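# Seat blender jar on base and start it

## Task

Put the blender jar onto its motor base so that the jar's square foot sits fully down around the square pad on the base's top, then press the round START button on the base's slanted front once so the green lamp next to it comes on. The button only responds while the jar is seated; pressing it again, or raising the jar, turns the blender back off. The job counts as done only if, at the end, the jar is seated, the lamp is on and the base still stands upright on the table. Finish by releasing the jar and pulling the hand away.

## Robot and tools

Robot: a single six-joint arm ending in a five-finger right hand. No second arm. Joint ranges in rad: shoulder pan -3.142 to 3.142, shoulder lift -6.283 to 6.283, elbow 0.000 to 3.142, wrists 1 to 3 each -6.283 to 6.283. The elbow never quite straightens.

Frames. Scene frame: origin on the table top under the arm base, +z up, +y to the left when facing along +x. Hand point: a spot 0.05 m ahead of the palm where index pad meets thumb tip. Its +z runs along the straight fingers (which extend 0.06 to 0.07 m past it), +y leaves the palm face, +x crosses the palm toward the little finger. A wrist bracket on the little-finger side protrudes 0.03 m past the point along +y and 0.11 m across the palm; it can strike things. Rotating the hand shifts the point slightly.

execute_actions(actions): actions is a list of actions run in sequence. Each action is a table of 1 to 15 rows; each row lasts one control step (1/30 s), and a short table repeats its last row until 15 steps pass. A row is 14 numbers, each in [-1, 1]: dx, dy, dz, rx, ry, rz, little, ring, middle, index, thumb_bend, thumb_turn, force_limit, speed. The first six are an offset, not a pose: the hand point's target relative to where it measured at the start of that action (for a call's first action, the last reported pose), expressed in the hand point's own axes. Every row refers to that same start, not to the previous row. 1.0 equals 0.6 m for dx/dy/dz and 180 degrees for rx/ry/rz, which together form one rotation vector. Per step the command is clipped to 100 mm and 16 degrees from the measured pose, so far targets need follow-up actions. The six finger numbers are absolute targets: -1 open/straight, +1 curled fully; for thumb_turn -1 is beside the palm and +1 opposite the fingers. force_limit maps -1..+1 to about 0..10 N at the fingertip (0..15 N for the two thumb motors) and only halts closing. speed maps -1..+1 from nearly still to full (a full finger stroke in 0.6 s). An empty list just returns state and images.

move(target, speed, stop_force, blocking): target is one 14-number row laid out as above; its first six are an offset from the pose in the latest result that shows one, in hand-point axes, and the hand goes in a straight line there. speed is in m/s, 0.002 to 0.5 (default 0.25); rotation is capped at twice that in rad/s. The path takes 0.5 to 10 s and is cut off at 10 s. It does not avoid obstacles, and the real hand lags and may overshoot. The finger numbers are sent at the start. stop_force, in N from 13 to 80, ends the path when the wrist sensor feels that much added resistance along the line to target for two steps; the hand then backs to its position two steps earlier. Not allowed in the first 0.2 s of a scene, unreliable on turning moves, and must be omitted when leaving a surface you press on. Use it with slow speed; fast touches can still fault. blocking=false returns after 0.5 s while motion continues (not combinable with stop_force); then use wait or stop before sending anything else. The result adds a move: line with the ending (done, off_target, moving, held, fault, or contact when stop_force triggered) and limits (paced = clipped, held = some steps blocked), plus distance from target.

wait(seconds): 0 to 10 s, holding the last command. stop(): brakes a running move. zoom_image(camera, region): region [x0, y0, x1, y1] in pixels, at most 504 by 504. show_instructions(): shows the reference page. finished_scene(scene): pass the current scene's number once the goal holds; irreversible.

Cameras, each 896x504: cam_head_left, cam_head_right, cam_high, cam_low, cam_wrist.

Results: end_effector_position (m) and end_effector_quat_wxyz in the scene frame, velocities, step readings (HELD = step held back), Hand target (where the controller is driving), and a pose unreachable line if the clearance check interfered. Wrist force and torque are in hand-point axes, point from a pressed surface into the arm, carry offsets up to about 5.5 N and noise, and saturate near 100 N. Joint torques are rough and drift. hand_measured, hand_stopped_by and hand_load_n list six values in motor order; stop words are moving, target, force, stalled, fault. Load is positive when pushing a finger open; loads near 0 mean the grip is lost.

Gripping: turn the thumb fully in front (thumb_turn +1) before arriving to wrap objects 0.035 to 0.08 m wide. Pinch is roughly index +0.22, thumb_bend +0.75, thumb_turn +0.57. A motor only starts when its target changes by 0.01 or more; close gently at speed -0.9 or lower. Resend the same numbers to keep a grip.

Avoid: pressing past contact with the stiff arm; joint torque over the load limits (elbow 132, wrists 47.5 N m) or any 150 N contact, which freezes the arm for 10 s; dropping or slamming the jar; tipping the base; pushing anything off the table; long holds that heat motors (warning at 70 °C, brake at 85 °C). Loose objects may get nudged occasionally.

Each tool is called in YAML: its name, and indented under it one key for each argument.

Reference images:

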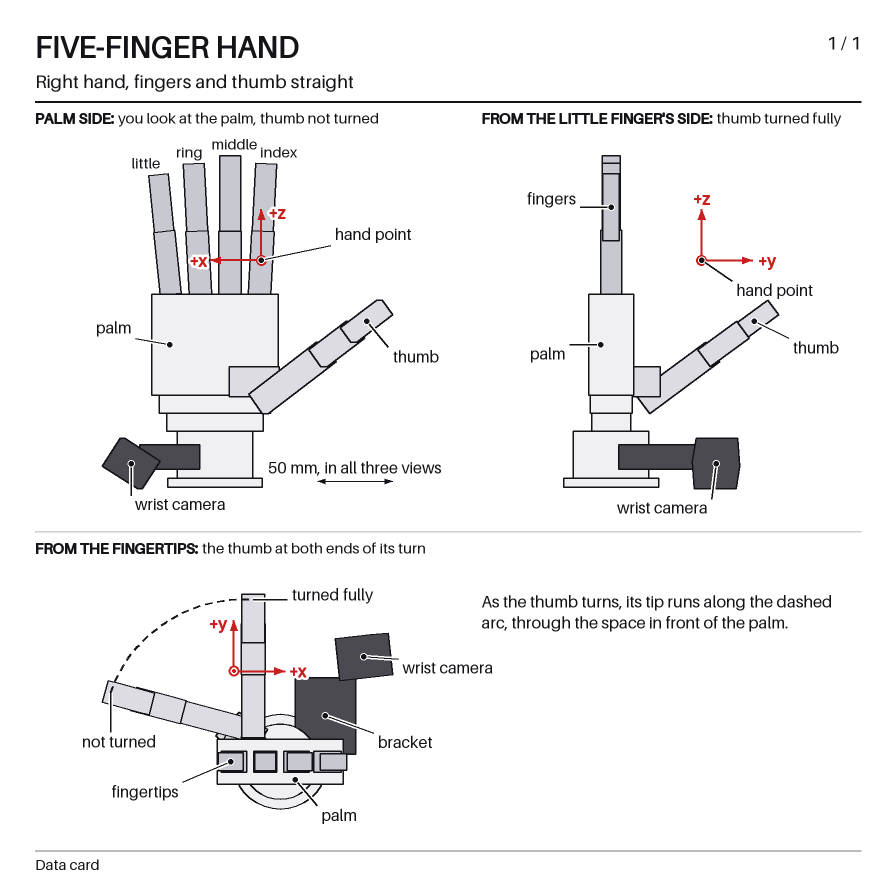

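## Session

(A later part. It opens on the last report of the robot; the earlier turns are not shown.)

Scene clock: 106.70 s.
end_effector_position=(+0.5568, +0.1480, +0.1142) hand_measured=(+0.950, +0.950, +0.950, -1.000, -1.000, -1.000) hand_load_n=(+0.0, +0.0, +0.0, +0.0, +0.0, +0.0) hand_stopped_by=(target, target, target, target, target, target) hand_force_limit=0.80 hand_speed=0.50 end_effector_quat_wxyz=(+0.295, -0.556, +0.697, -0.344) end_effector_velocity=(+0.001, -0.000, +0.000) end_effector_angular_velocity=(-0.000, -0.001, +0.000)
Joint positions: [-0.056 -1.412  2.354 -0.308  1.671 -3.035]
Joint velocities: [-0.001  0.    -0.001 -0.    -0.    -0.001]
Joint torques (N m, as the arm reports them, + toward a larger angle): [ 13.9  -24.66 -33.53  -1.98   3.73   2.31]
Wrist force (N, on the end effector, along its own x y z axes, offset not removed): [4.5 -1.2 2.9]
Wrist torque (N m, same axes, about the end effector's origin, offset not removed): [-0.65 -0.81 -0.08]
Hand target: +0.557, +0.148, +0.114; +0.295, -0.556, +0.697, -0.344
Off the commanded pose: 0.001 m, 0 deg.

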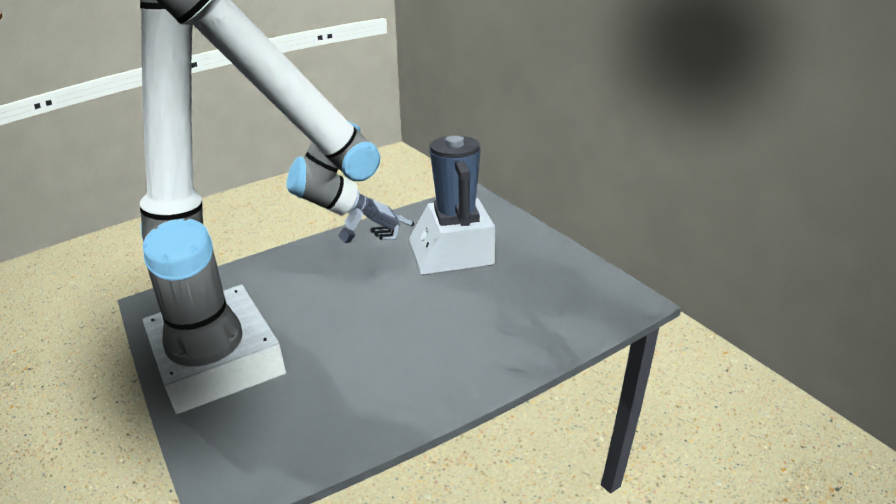

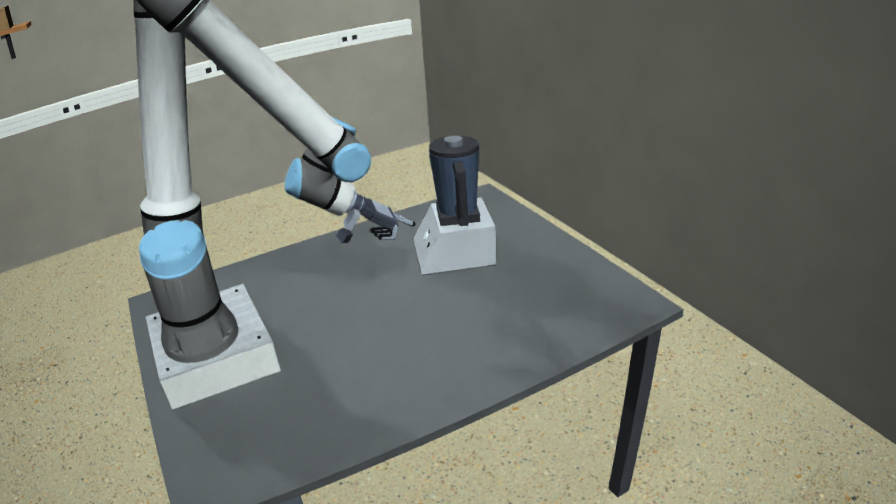

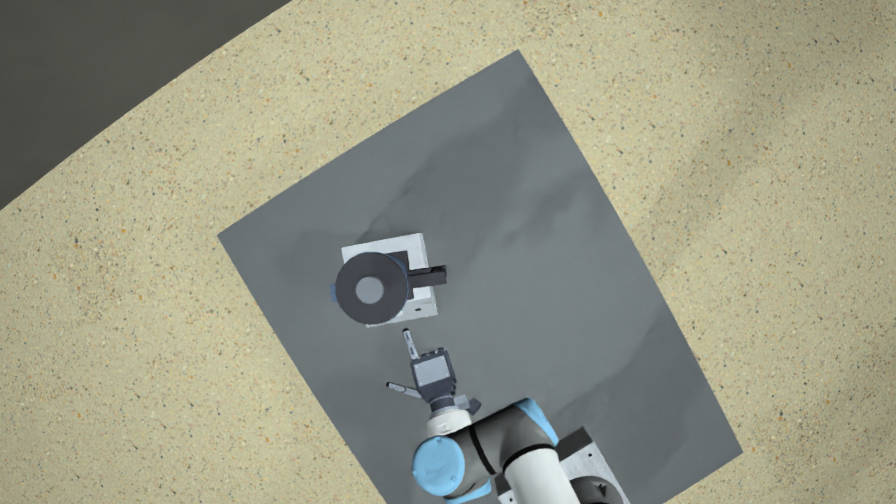

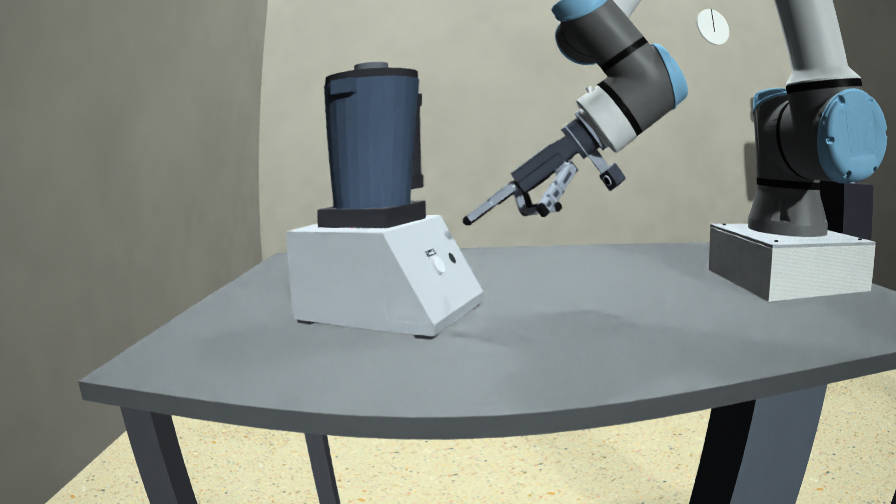

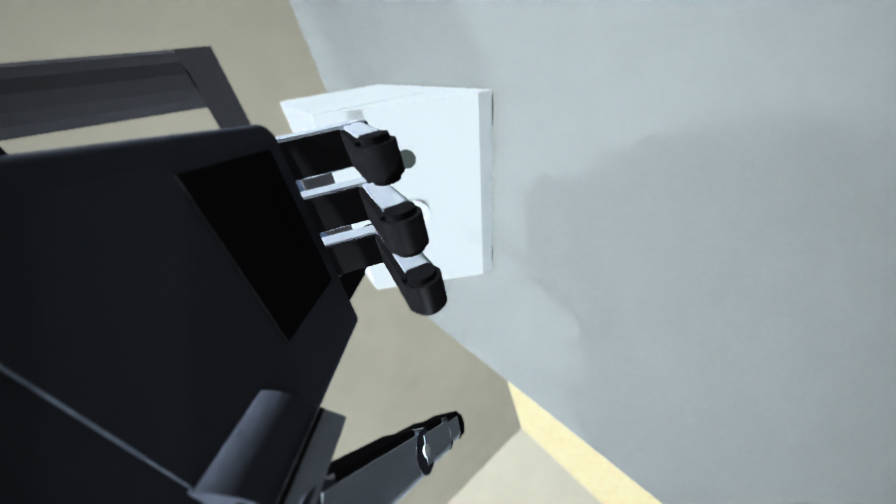

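move:
  target: [0,0.027,0.035,0,0,0,0.95,0.95,0.95,-1,-1,-1,0.8,0.5]
  speed: 0.05

zoom_image:
  camera: "cam_low"
  region: [340,150,640,350]

zoom_image:
  camera: "cam_high"
  region: [340,260,490,360]

Scene clock: 109.73 s.
end_effector_position=(+0.5640, +0.1472, +0.0889) hand_measured=(+0.950, +0.950, +0.950, -1.000, -1.000, -1.000) hand_load_n=(+0.0, +0.0, +0.0, +0.0, +0.0, +0.0) hand_stopped_by=(target, target, target, target, target, target) hand_force_limit=0.80 hand_speed=0.50 end_effector_quat_wxyz=(+0.295, -0.556, +0.697, -0.344) end_effector_velocity=(-0.001, -0.000, -0.003) end_effector_angular_velocity=(+0.000, +0.003, -0.000)
Joint positions: [-0.057 -1.355  2.355 -0.366  1.67  -3.035]
Joint velocities: [-0.     0.006  0.001 -0.004 -0.    -0.   ]
Joint torques (N m, as the arm reports them, + toward a larger angle): [-15.85 -26.02 -20.4   -0.82  -4.06  -2.8 ]
Wrist force (N, on the end effector, along its own x y z axes, offset not removed): [5.8 1.4 4.0]
Wrist torque (N m, same axes, about the end effector's origin, offset not removed): [-0.32 -1.04 0.07]
Hand target: +0.564, +0.147, +0.089; +0.295, -0.556, +0.697, -0.344
Off the commanded pose: 0.000 m, 0 deg.
move: done

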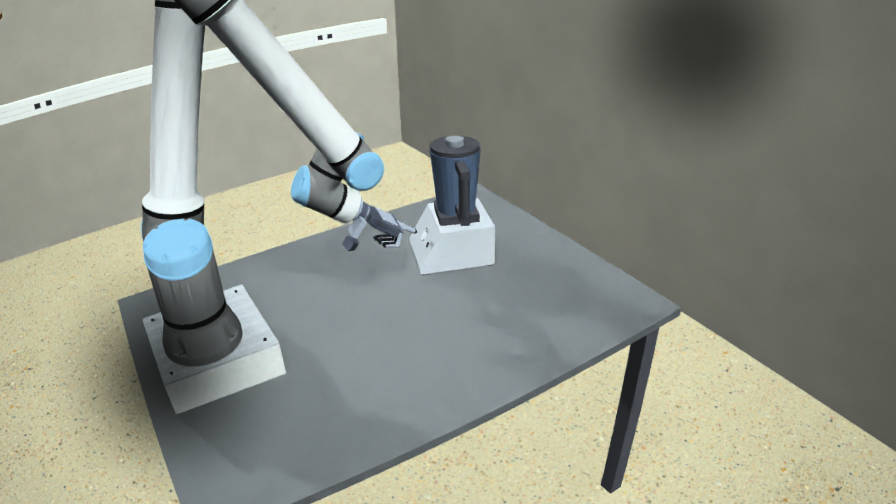

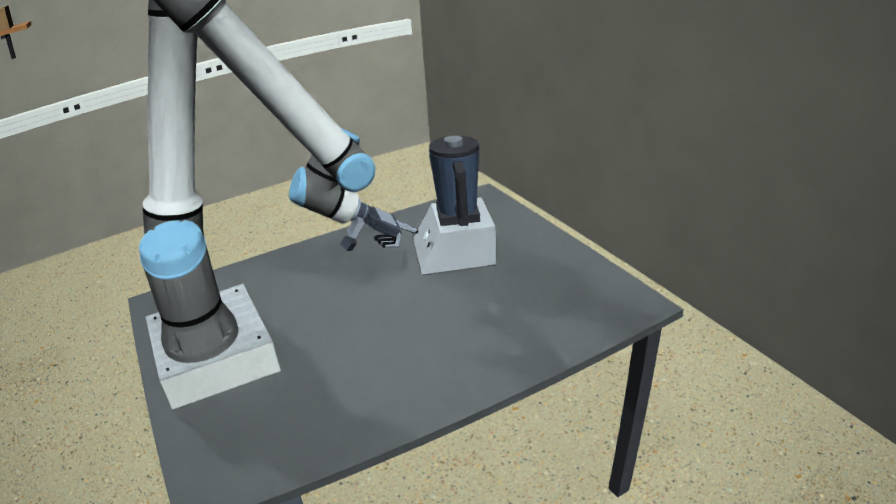

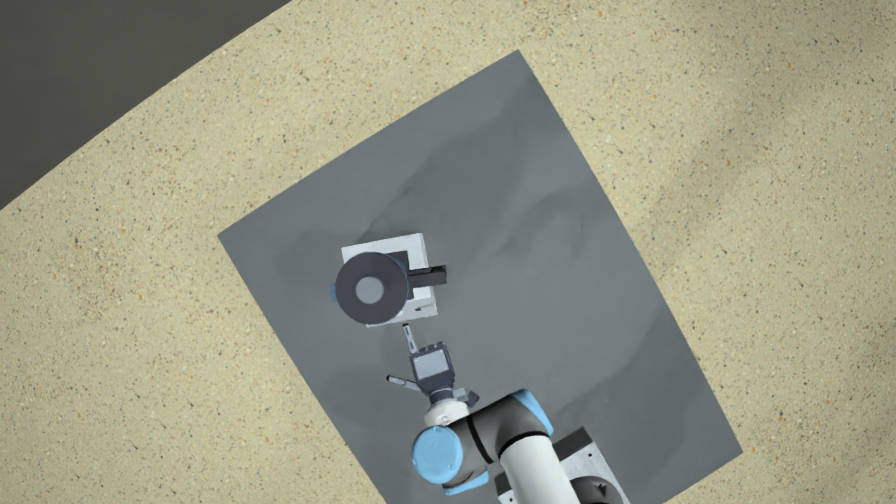

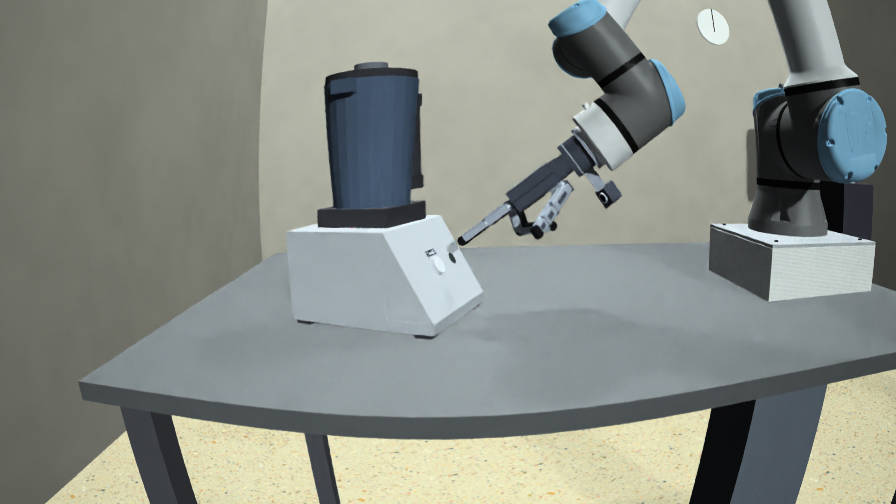

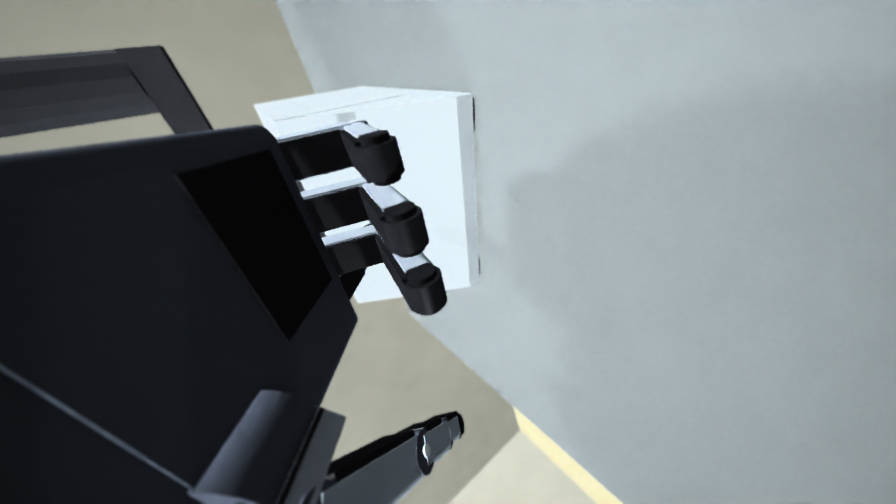

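Region (340, 150, 640, 350) of cam_low's 896x504 image, scaled by 1.680, with more detail than that image has.

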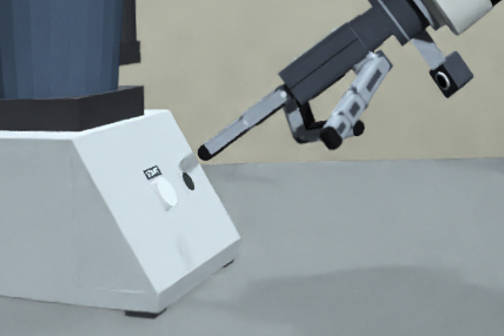

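Region (340, 260, 490, 360) of cam_high's 896x504 image, scaled by 3.360, with more detail than that image has.

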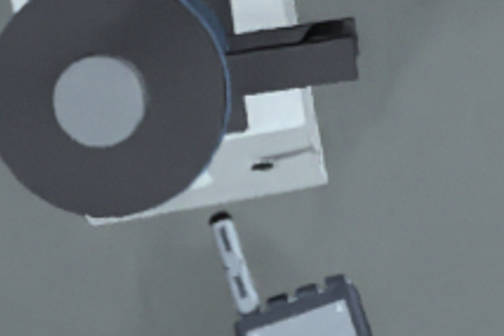

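move:
  target: [-0.01,0.016,0.012,0,0,0,0.95,0.95,0.95,-1,-1,-1,0.8,0.5]
  speed: 0.03

move:
  target: [0,0,0.03,0,0,0,0.95,0.95,0.95,-1,-1,-1,0.8,0.5]
  speed: 0.015

zoom_image:
  camera: "cam_low"
  region: [380,190,530,290]

zoom_image:
  camera: "cam_high"
  region: [340,260,490,360]

Scene clock: 113.47 s.
end_effector_position=(+0.5654, +0.1533, +0.0773) hand_measured=(+0.950, +0.950, +0.950, -1.000, -1.000, -1.000) hand_load_n=(+0.0, +0.0, +0.0, +0.0, +0.0, +0.0) hand_stopped_by=(target, target, target, target, target, target) hand_force_limit=0.80 hand_speed=0.50 end_effector_quat_wxyz=(+0.295, -0.556, +0.697, -0.344) end_effector_velocity=(+0.000, +0.001, -0.003) end_effector_angular_velocity=(-0.000, +0.001, +0.001)
Joint positions: [-0.04  -1.327  2.353 -0.391  1.684 -3.026]
Joint velocities: [ 0.003  0.006 -0.001 -0.003  0.002  0.001]
Joint torques (N m, as the arm reports them, + toward a larger angle): [ 17.66 -29.23 -31.46  -2.03   3.8    2.48]
Wrist force (N, on the end effector, along its own x y z axes, offset not removed): [4.2 0.3 4.8]
Wrist torque (N m, same axes, about the end effector's origin, offset not removed): [-0.51 -0.89 -0.07]
Hand target: +0.565, +0.153, +0.077; +0.295, -0.556, +0.697, -0.344
Off the commanded pose: 0.000 m, 0 deg.
move: done

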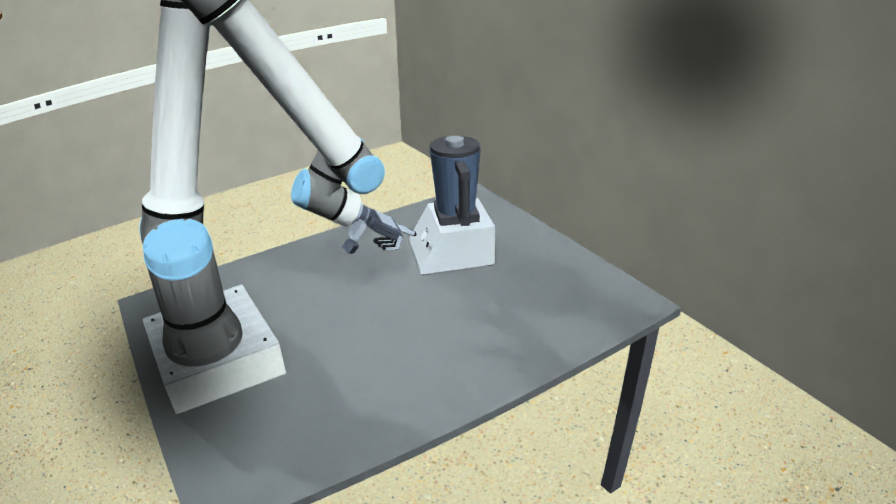

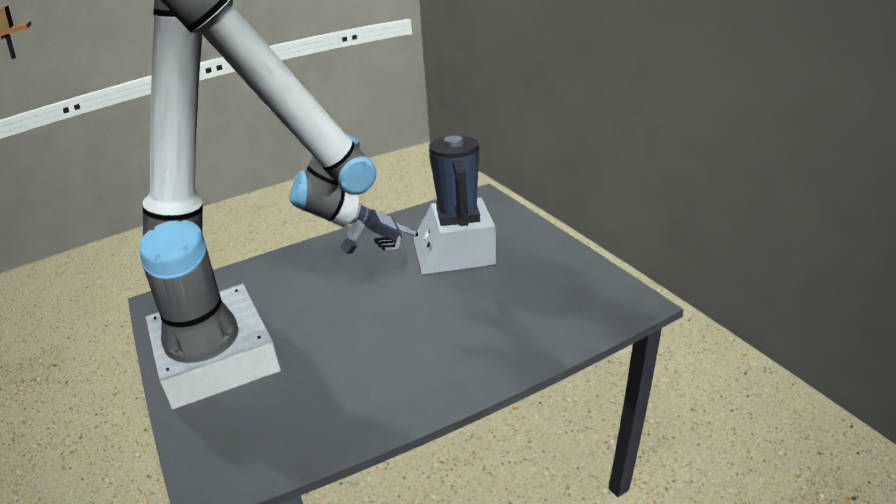

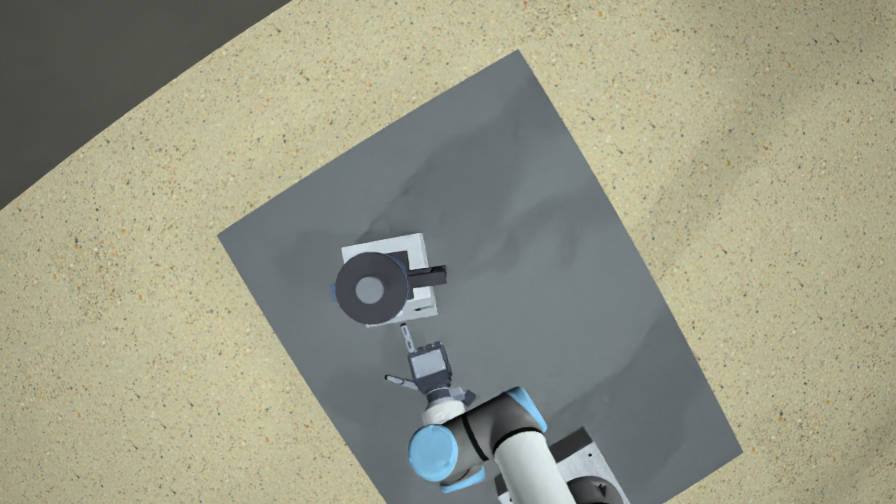

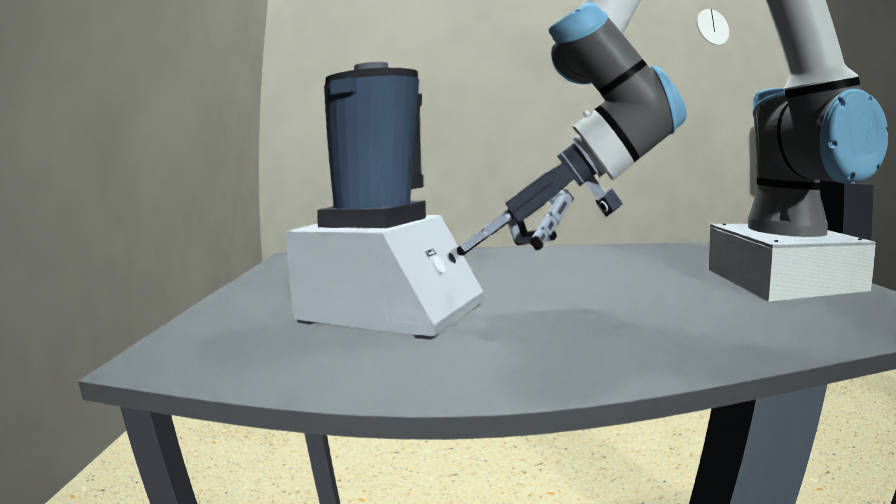

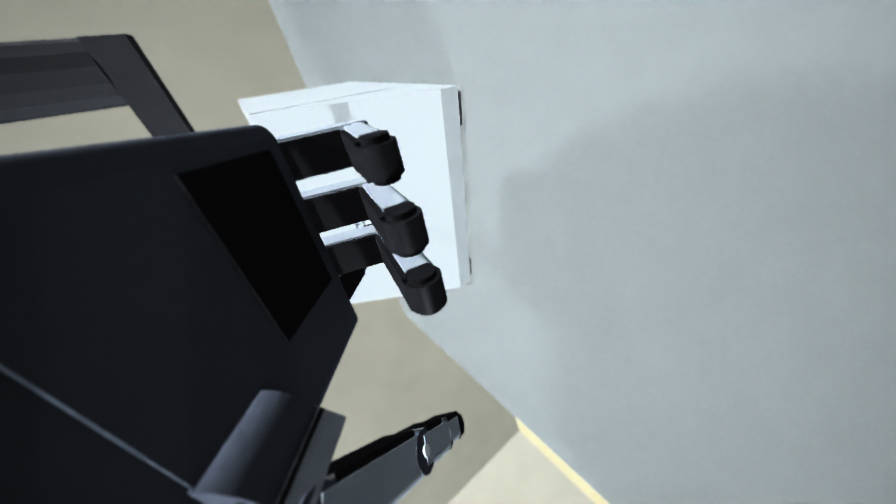

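Scene clock: 114.97 s.
end_effector_position=(+0.5795, +0.1506, +0.0668) hand_measured=(+0.950, +0.950, +0.950, -1.000, -1.000, -1.000) hand_load_n=(+0.0, +0.0, +0.0, +0.0, +0.0, +0.0) hand_stopped_by=(target, target, target, target, target, target) hand_force_limit=0.80 hand_speed=0.50 end_effector_quat_wxyz=(+0.295, -0.556, +0.697, -0.344) end_effector_velocity=(+0.002, -0.000, -0.000) end_effector_angular_velocity=(+0.001, -0.002, -0.001)
Joint positions: [-0.045 -1.291  2.333 -0.408  1.68  -3.029]
Joint velocities: [-0.001  0.003 -0.003 -0.002 -0.     0.001]
Joint torques (N m, as the arm reports them, + toward a larger angle): [-16.43 -30.91 -30.09  -1.38  -3.86  -3.26]
Wrist force (N, on the end effector, along its own x y z axes, offset not removed): [6.1 1.8 4.4]
Wrist torque (N m, same axes, about the end effector's origin, offset not removed): [-0.21 -1.11 0.13]
Hand target: +0.580, +0.151, +0.067; +0.295, -0.556, +0.697, -0.344
Off the commanded pose: 0.000 m, 0 deg.
move: done

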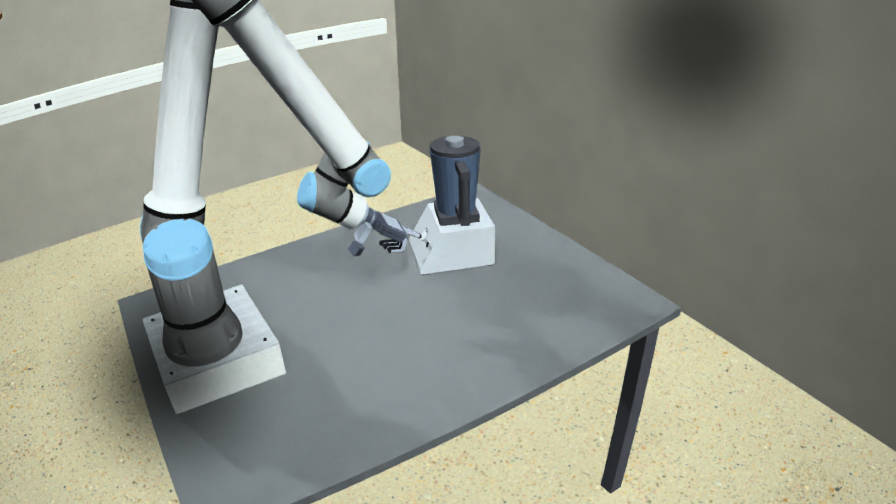

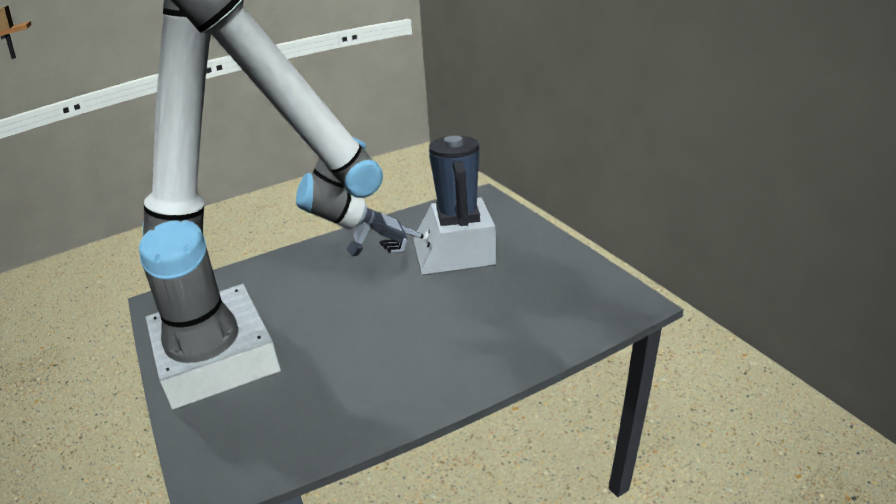

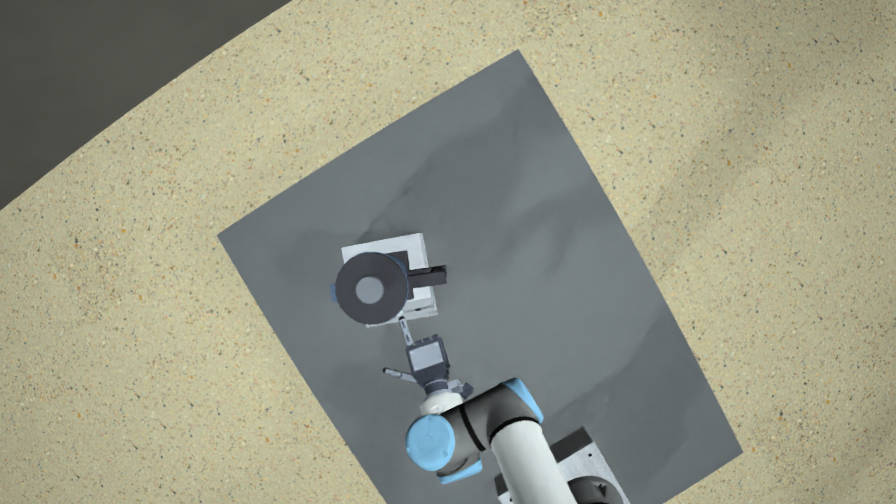

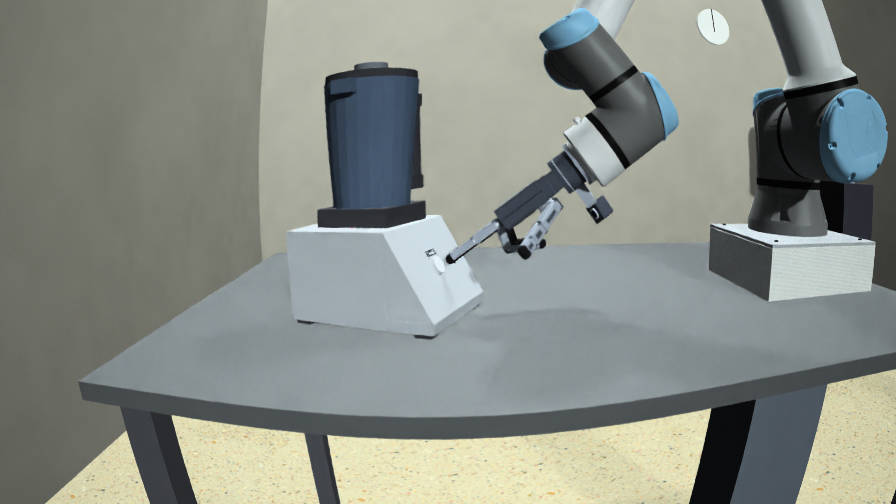

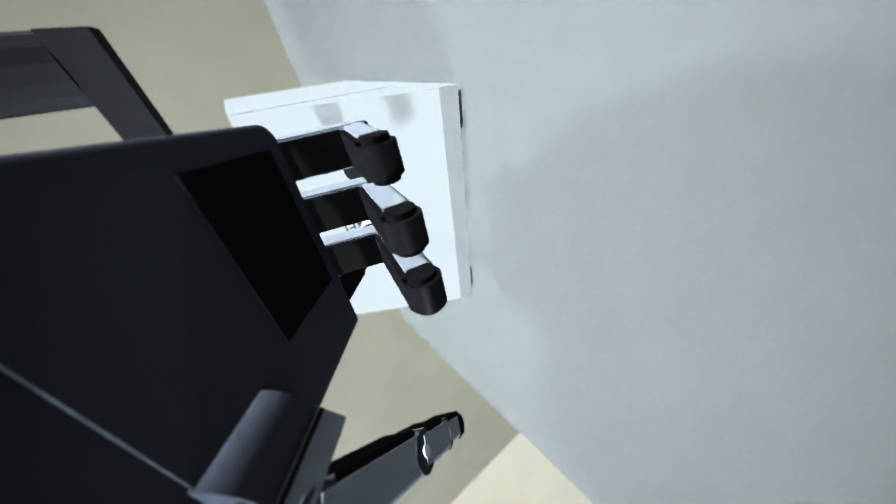

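Region (380, 190, 530, 290) of cam_low's 896x504 image, scaled by 3.360, with more detail than that image has.

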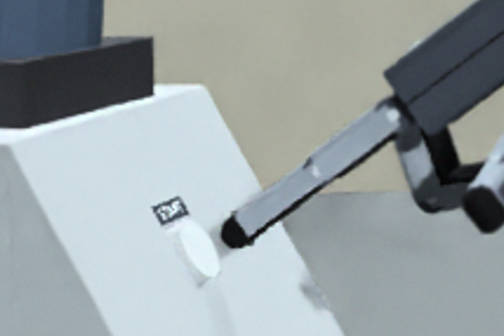

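Region (340, 260, 490, 360) of cam_high's 896x504 image, scaled by 3.360, with more detail than that image has.

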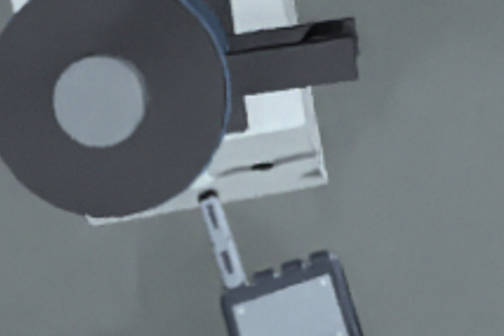

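Aligned. Press.

move:
  target: [0,0,0.04,0,0,0,0.95,0.95,0.95,-1,-1,-1,0.8,0.5]
  speed: 0.008
  stop_force: 13

move:
  target: [0,0,-0.06,0,0,0,0.95,0.95,0.95,-1,-1,-1,0.8,0.5]
  speed: 0.08

zoom_image:
  camera: "cam_low"
  region: [340,150,640,350]

Scene clock: 118.13 s.
end_effector_position=(+0.5897, +0.1487, +0.0594) hand_measured=(+0.950, +0.950, +0.950, -1.000, -1.000, -1.000) hand_load_n=(+0.0, +0.0, +0.0, +0.0, +0.0, +0.0) hand_stopped_by=(target, target, target, target, target, target) hand_force_limit=0.80 hand_speed=0.50 end_effector_quat_wxyz=(+0.295, -0.556, +0.697, -0.344) end_effector_velocity=(-0.002, +0.001, +0.002) end_effector_angular_velocity=(+0.000, +0.000, +0.001)
Joint positions: [-0.049 -1.266  2.318 -0.418  1.677 -3.031]
Joint velocities: [ 0.001 -0.005  0.003  0.003 -0.001 -0.   ]
Joint torques (N m, as the arm reports them, + toward a larger angle): [ -4.58 -58.65 -15.32   0.93   1.07  -1.4 ]
Wrist force (N, on the end effector, along its own x y z axes, offset not removed): [1.4 1.0 -18.2]
Wrist torque (N m, same axes, about the end effector's origin, offset not removed): [0.90 -0.99 -0.22]
Hand target: +0.589, +0.149, +0.060; +0.295, -0.556, +0.697, -0.344
Off the commanded pose: 0.011 m, 0 deg.
move: contact

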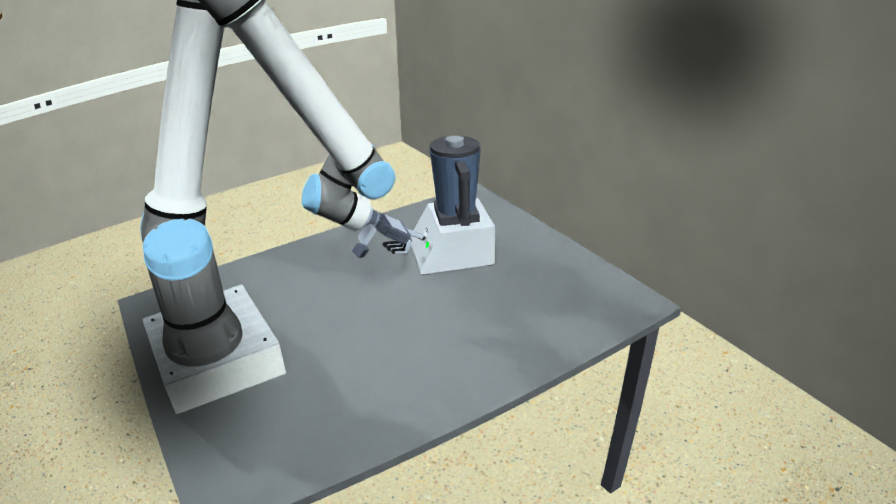

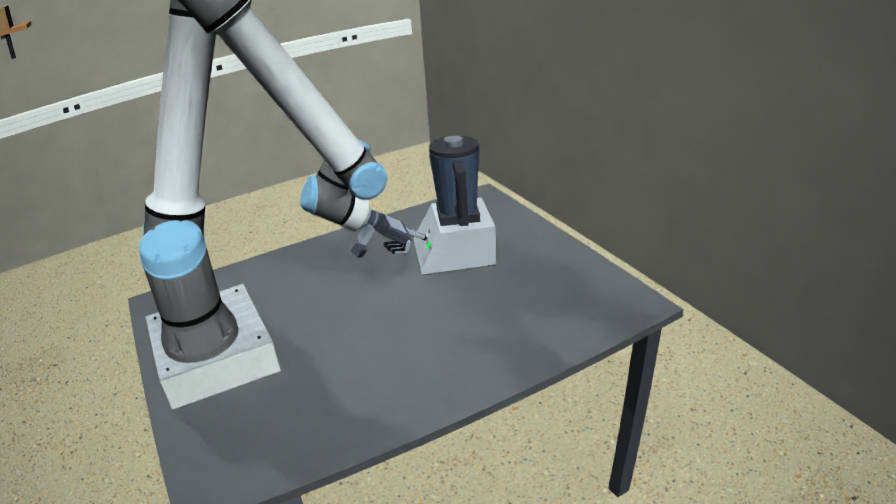

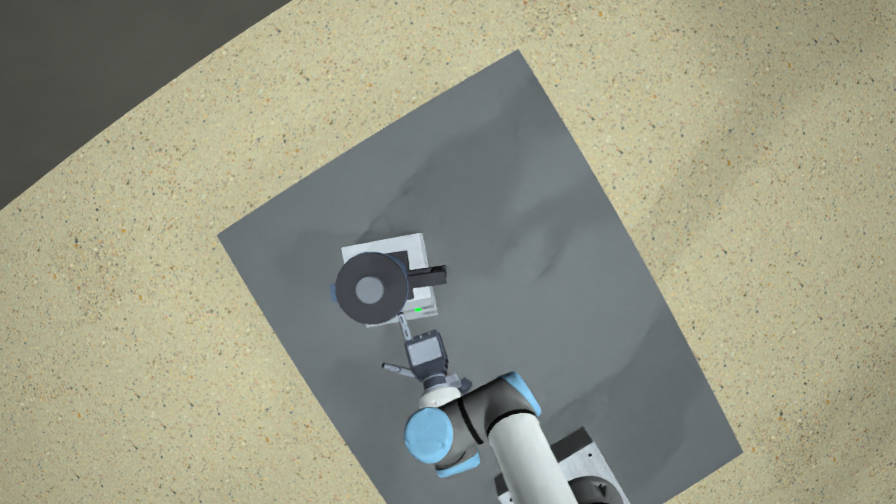

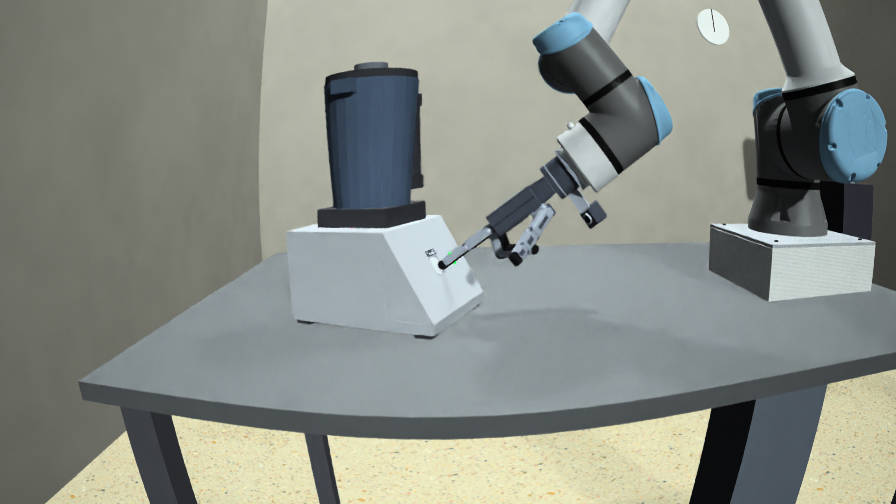

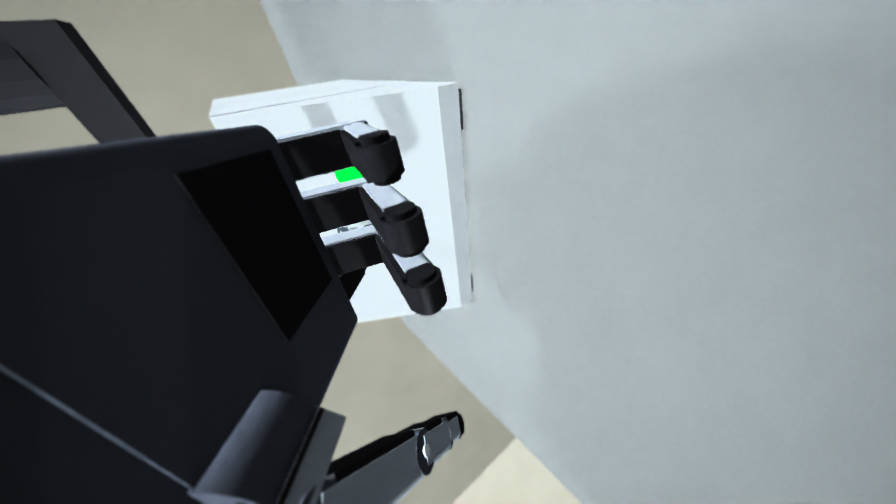

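Scene clock: 119.07 s.
end_effector_position=(+0.5614, +0.1541, +0.0805) hand_measured=(+0.950, +0.950, +0.950, -1.000, -1.000, -1.000) hand_load_n=(+0.0, +0.0, +0.0, +0.0, +0.0, +0.0) hand_stopped_by=(target, target, target, target, target, target) hand_force_limit=0.80 hand_speed=0.50 end_effector_quat_wxyz=(+0.295, -0.556, +0.697, -0.344) end_effector_velocity=(-0.003, +0.001, +0.001) end_effector_angular_velocity=(+0.000, +0.002, +0.002)
Joint positions: [-0.039 -1.338  2.358 -0.386  1.685 -3.025]
Joint velocities: [ 0.001 -0.004  0.003  0.003 -0.    -0.   ]
Joint torques (N m, as the arm reports them, + toward a larger angle): [ 16.25 -59.78 -10.07   2.53   3.65   2.2 ]
Wrist force (N, on the end effector, along its own x y z axes, offset not removed): [5.6 1.7 4.5]
Wrist torque (N m, same axes, about the end effector's origin, offset not removed): [-0.31 -1.00 0.14]
Hand target: +0.561, +0.154, +0.081; +0.295, -0.556, +0.697, -0.344
Off the commanded pose: 0.000 m, 0 deg.
move: done

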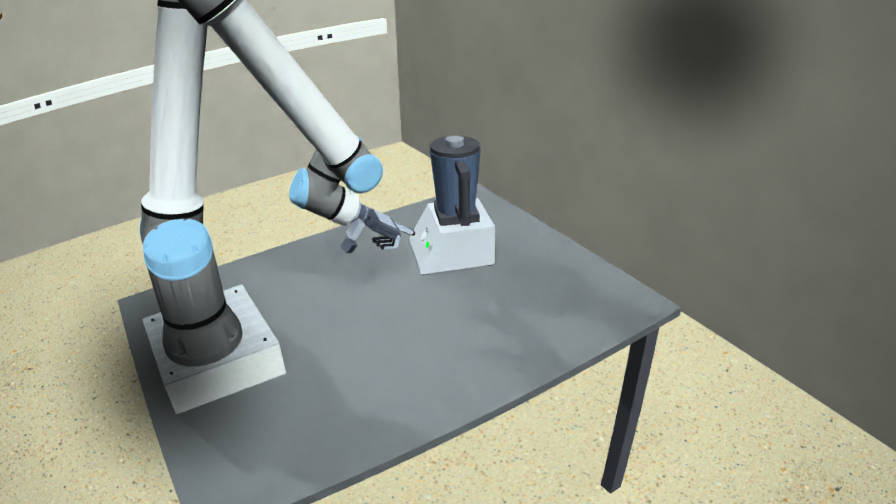

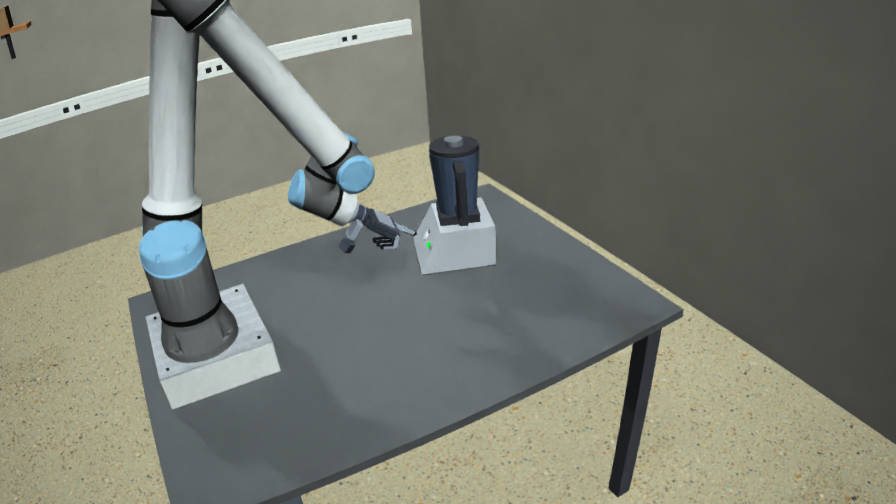

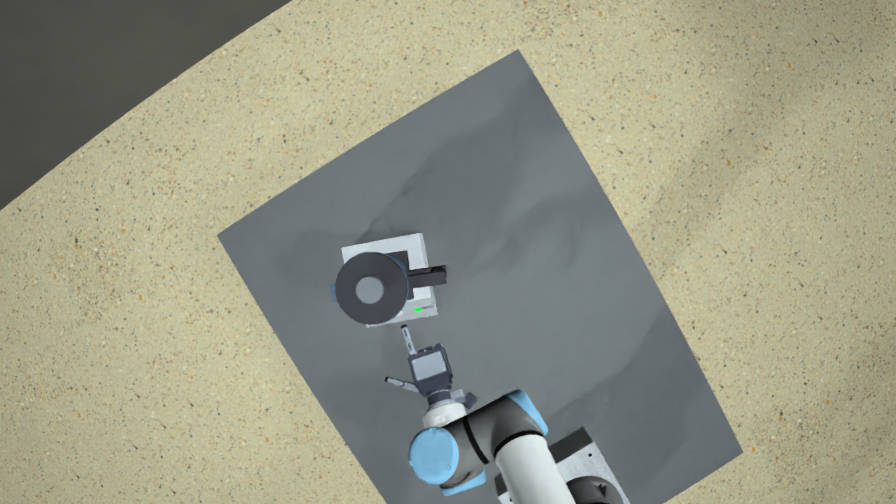

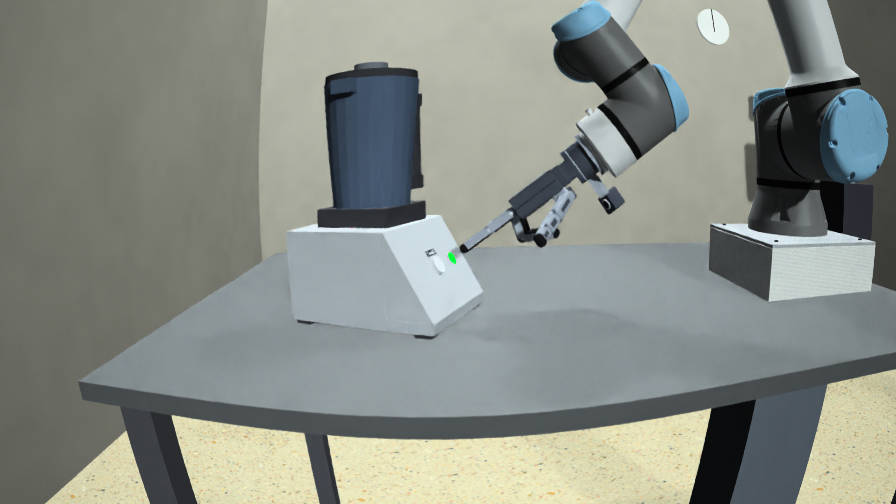

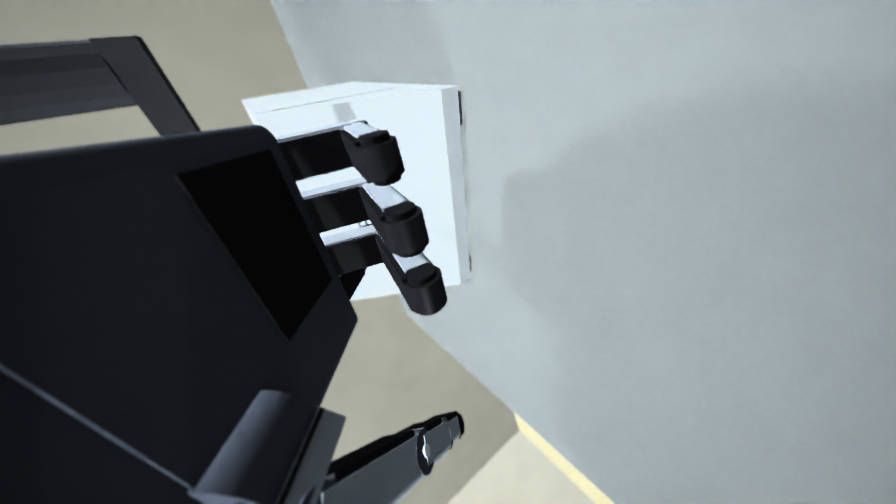

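Region (340, 150, 640, 350) of cam_low's 896x504 image, scaled by 1.680, with more detail than that image has.

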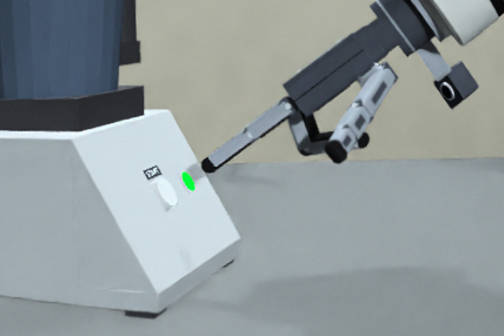

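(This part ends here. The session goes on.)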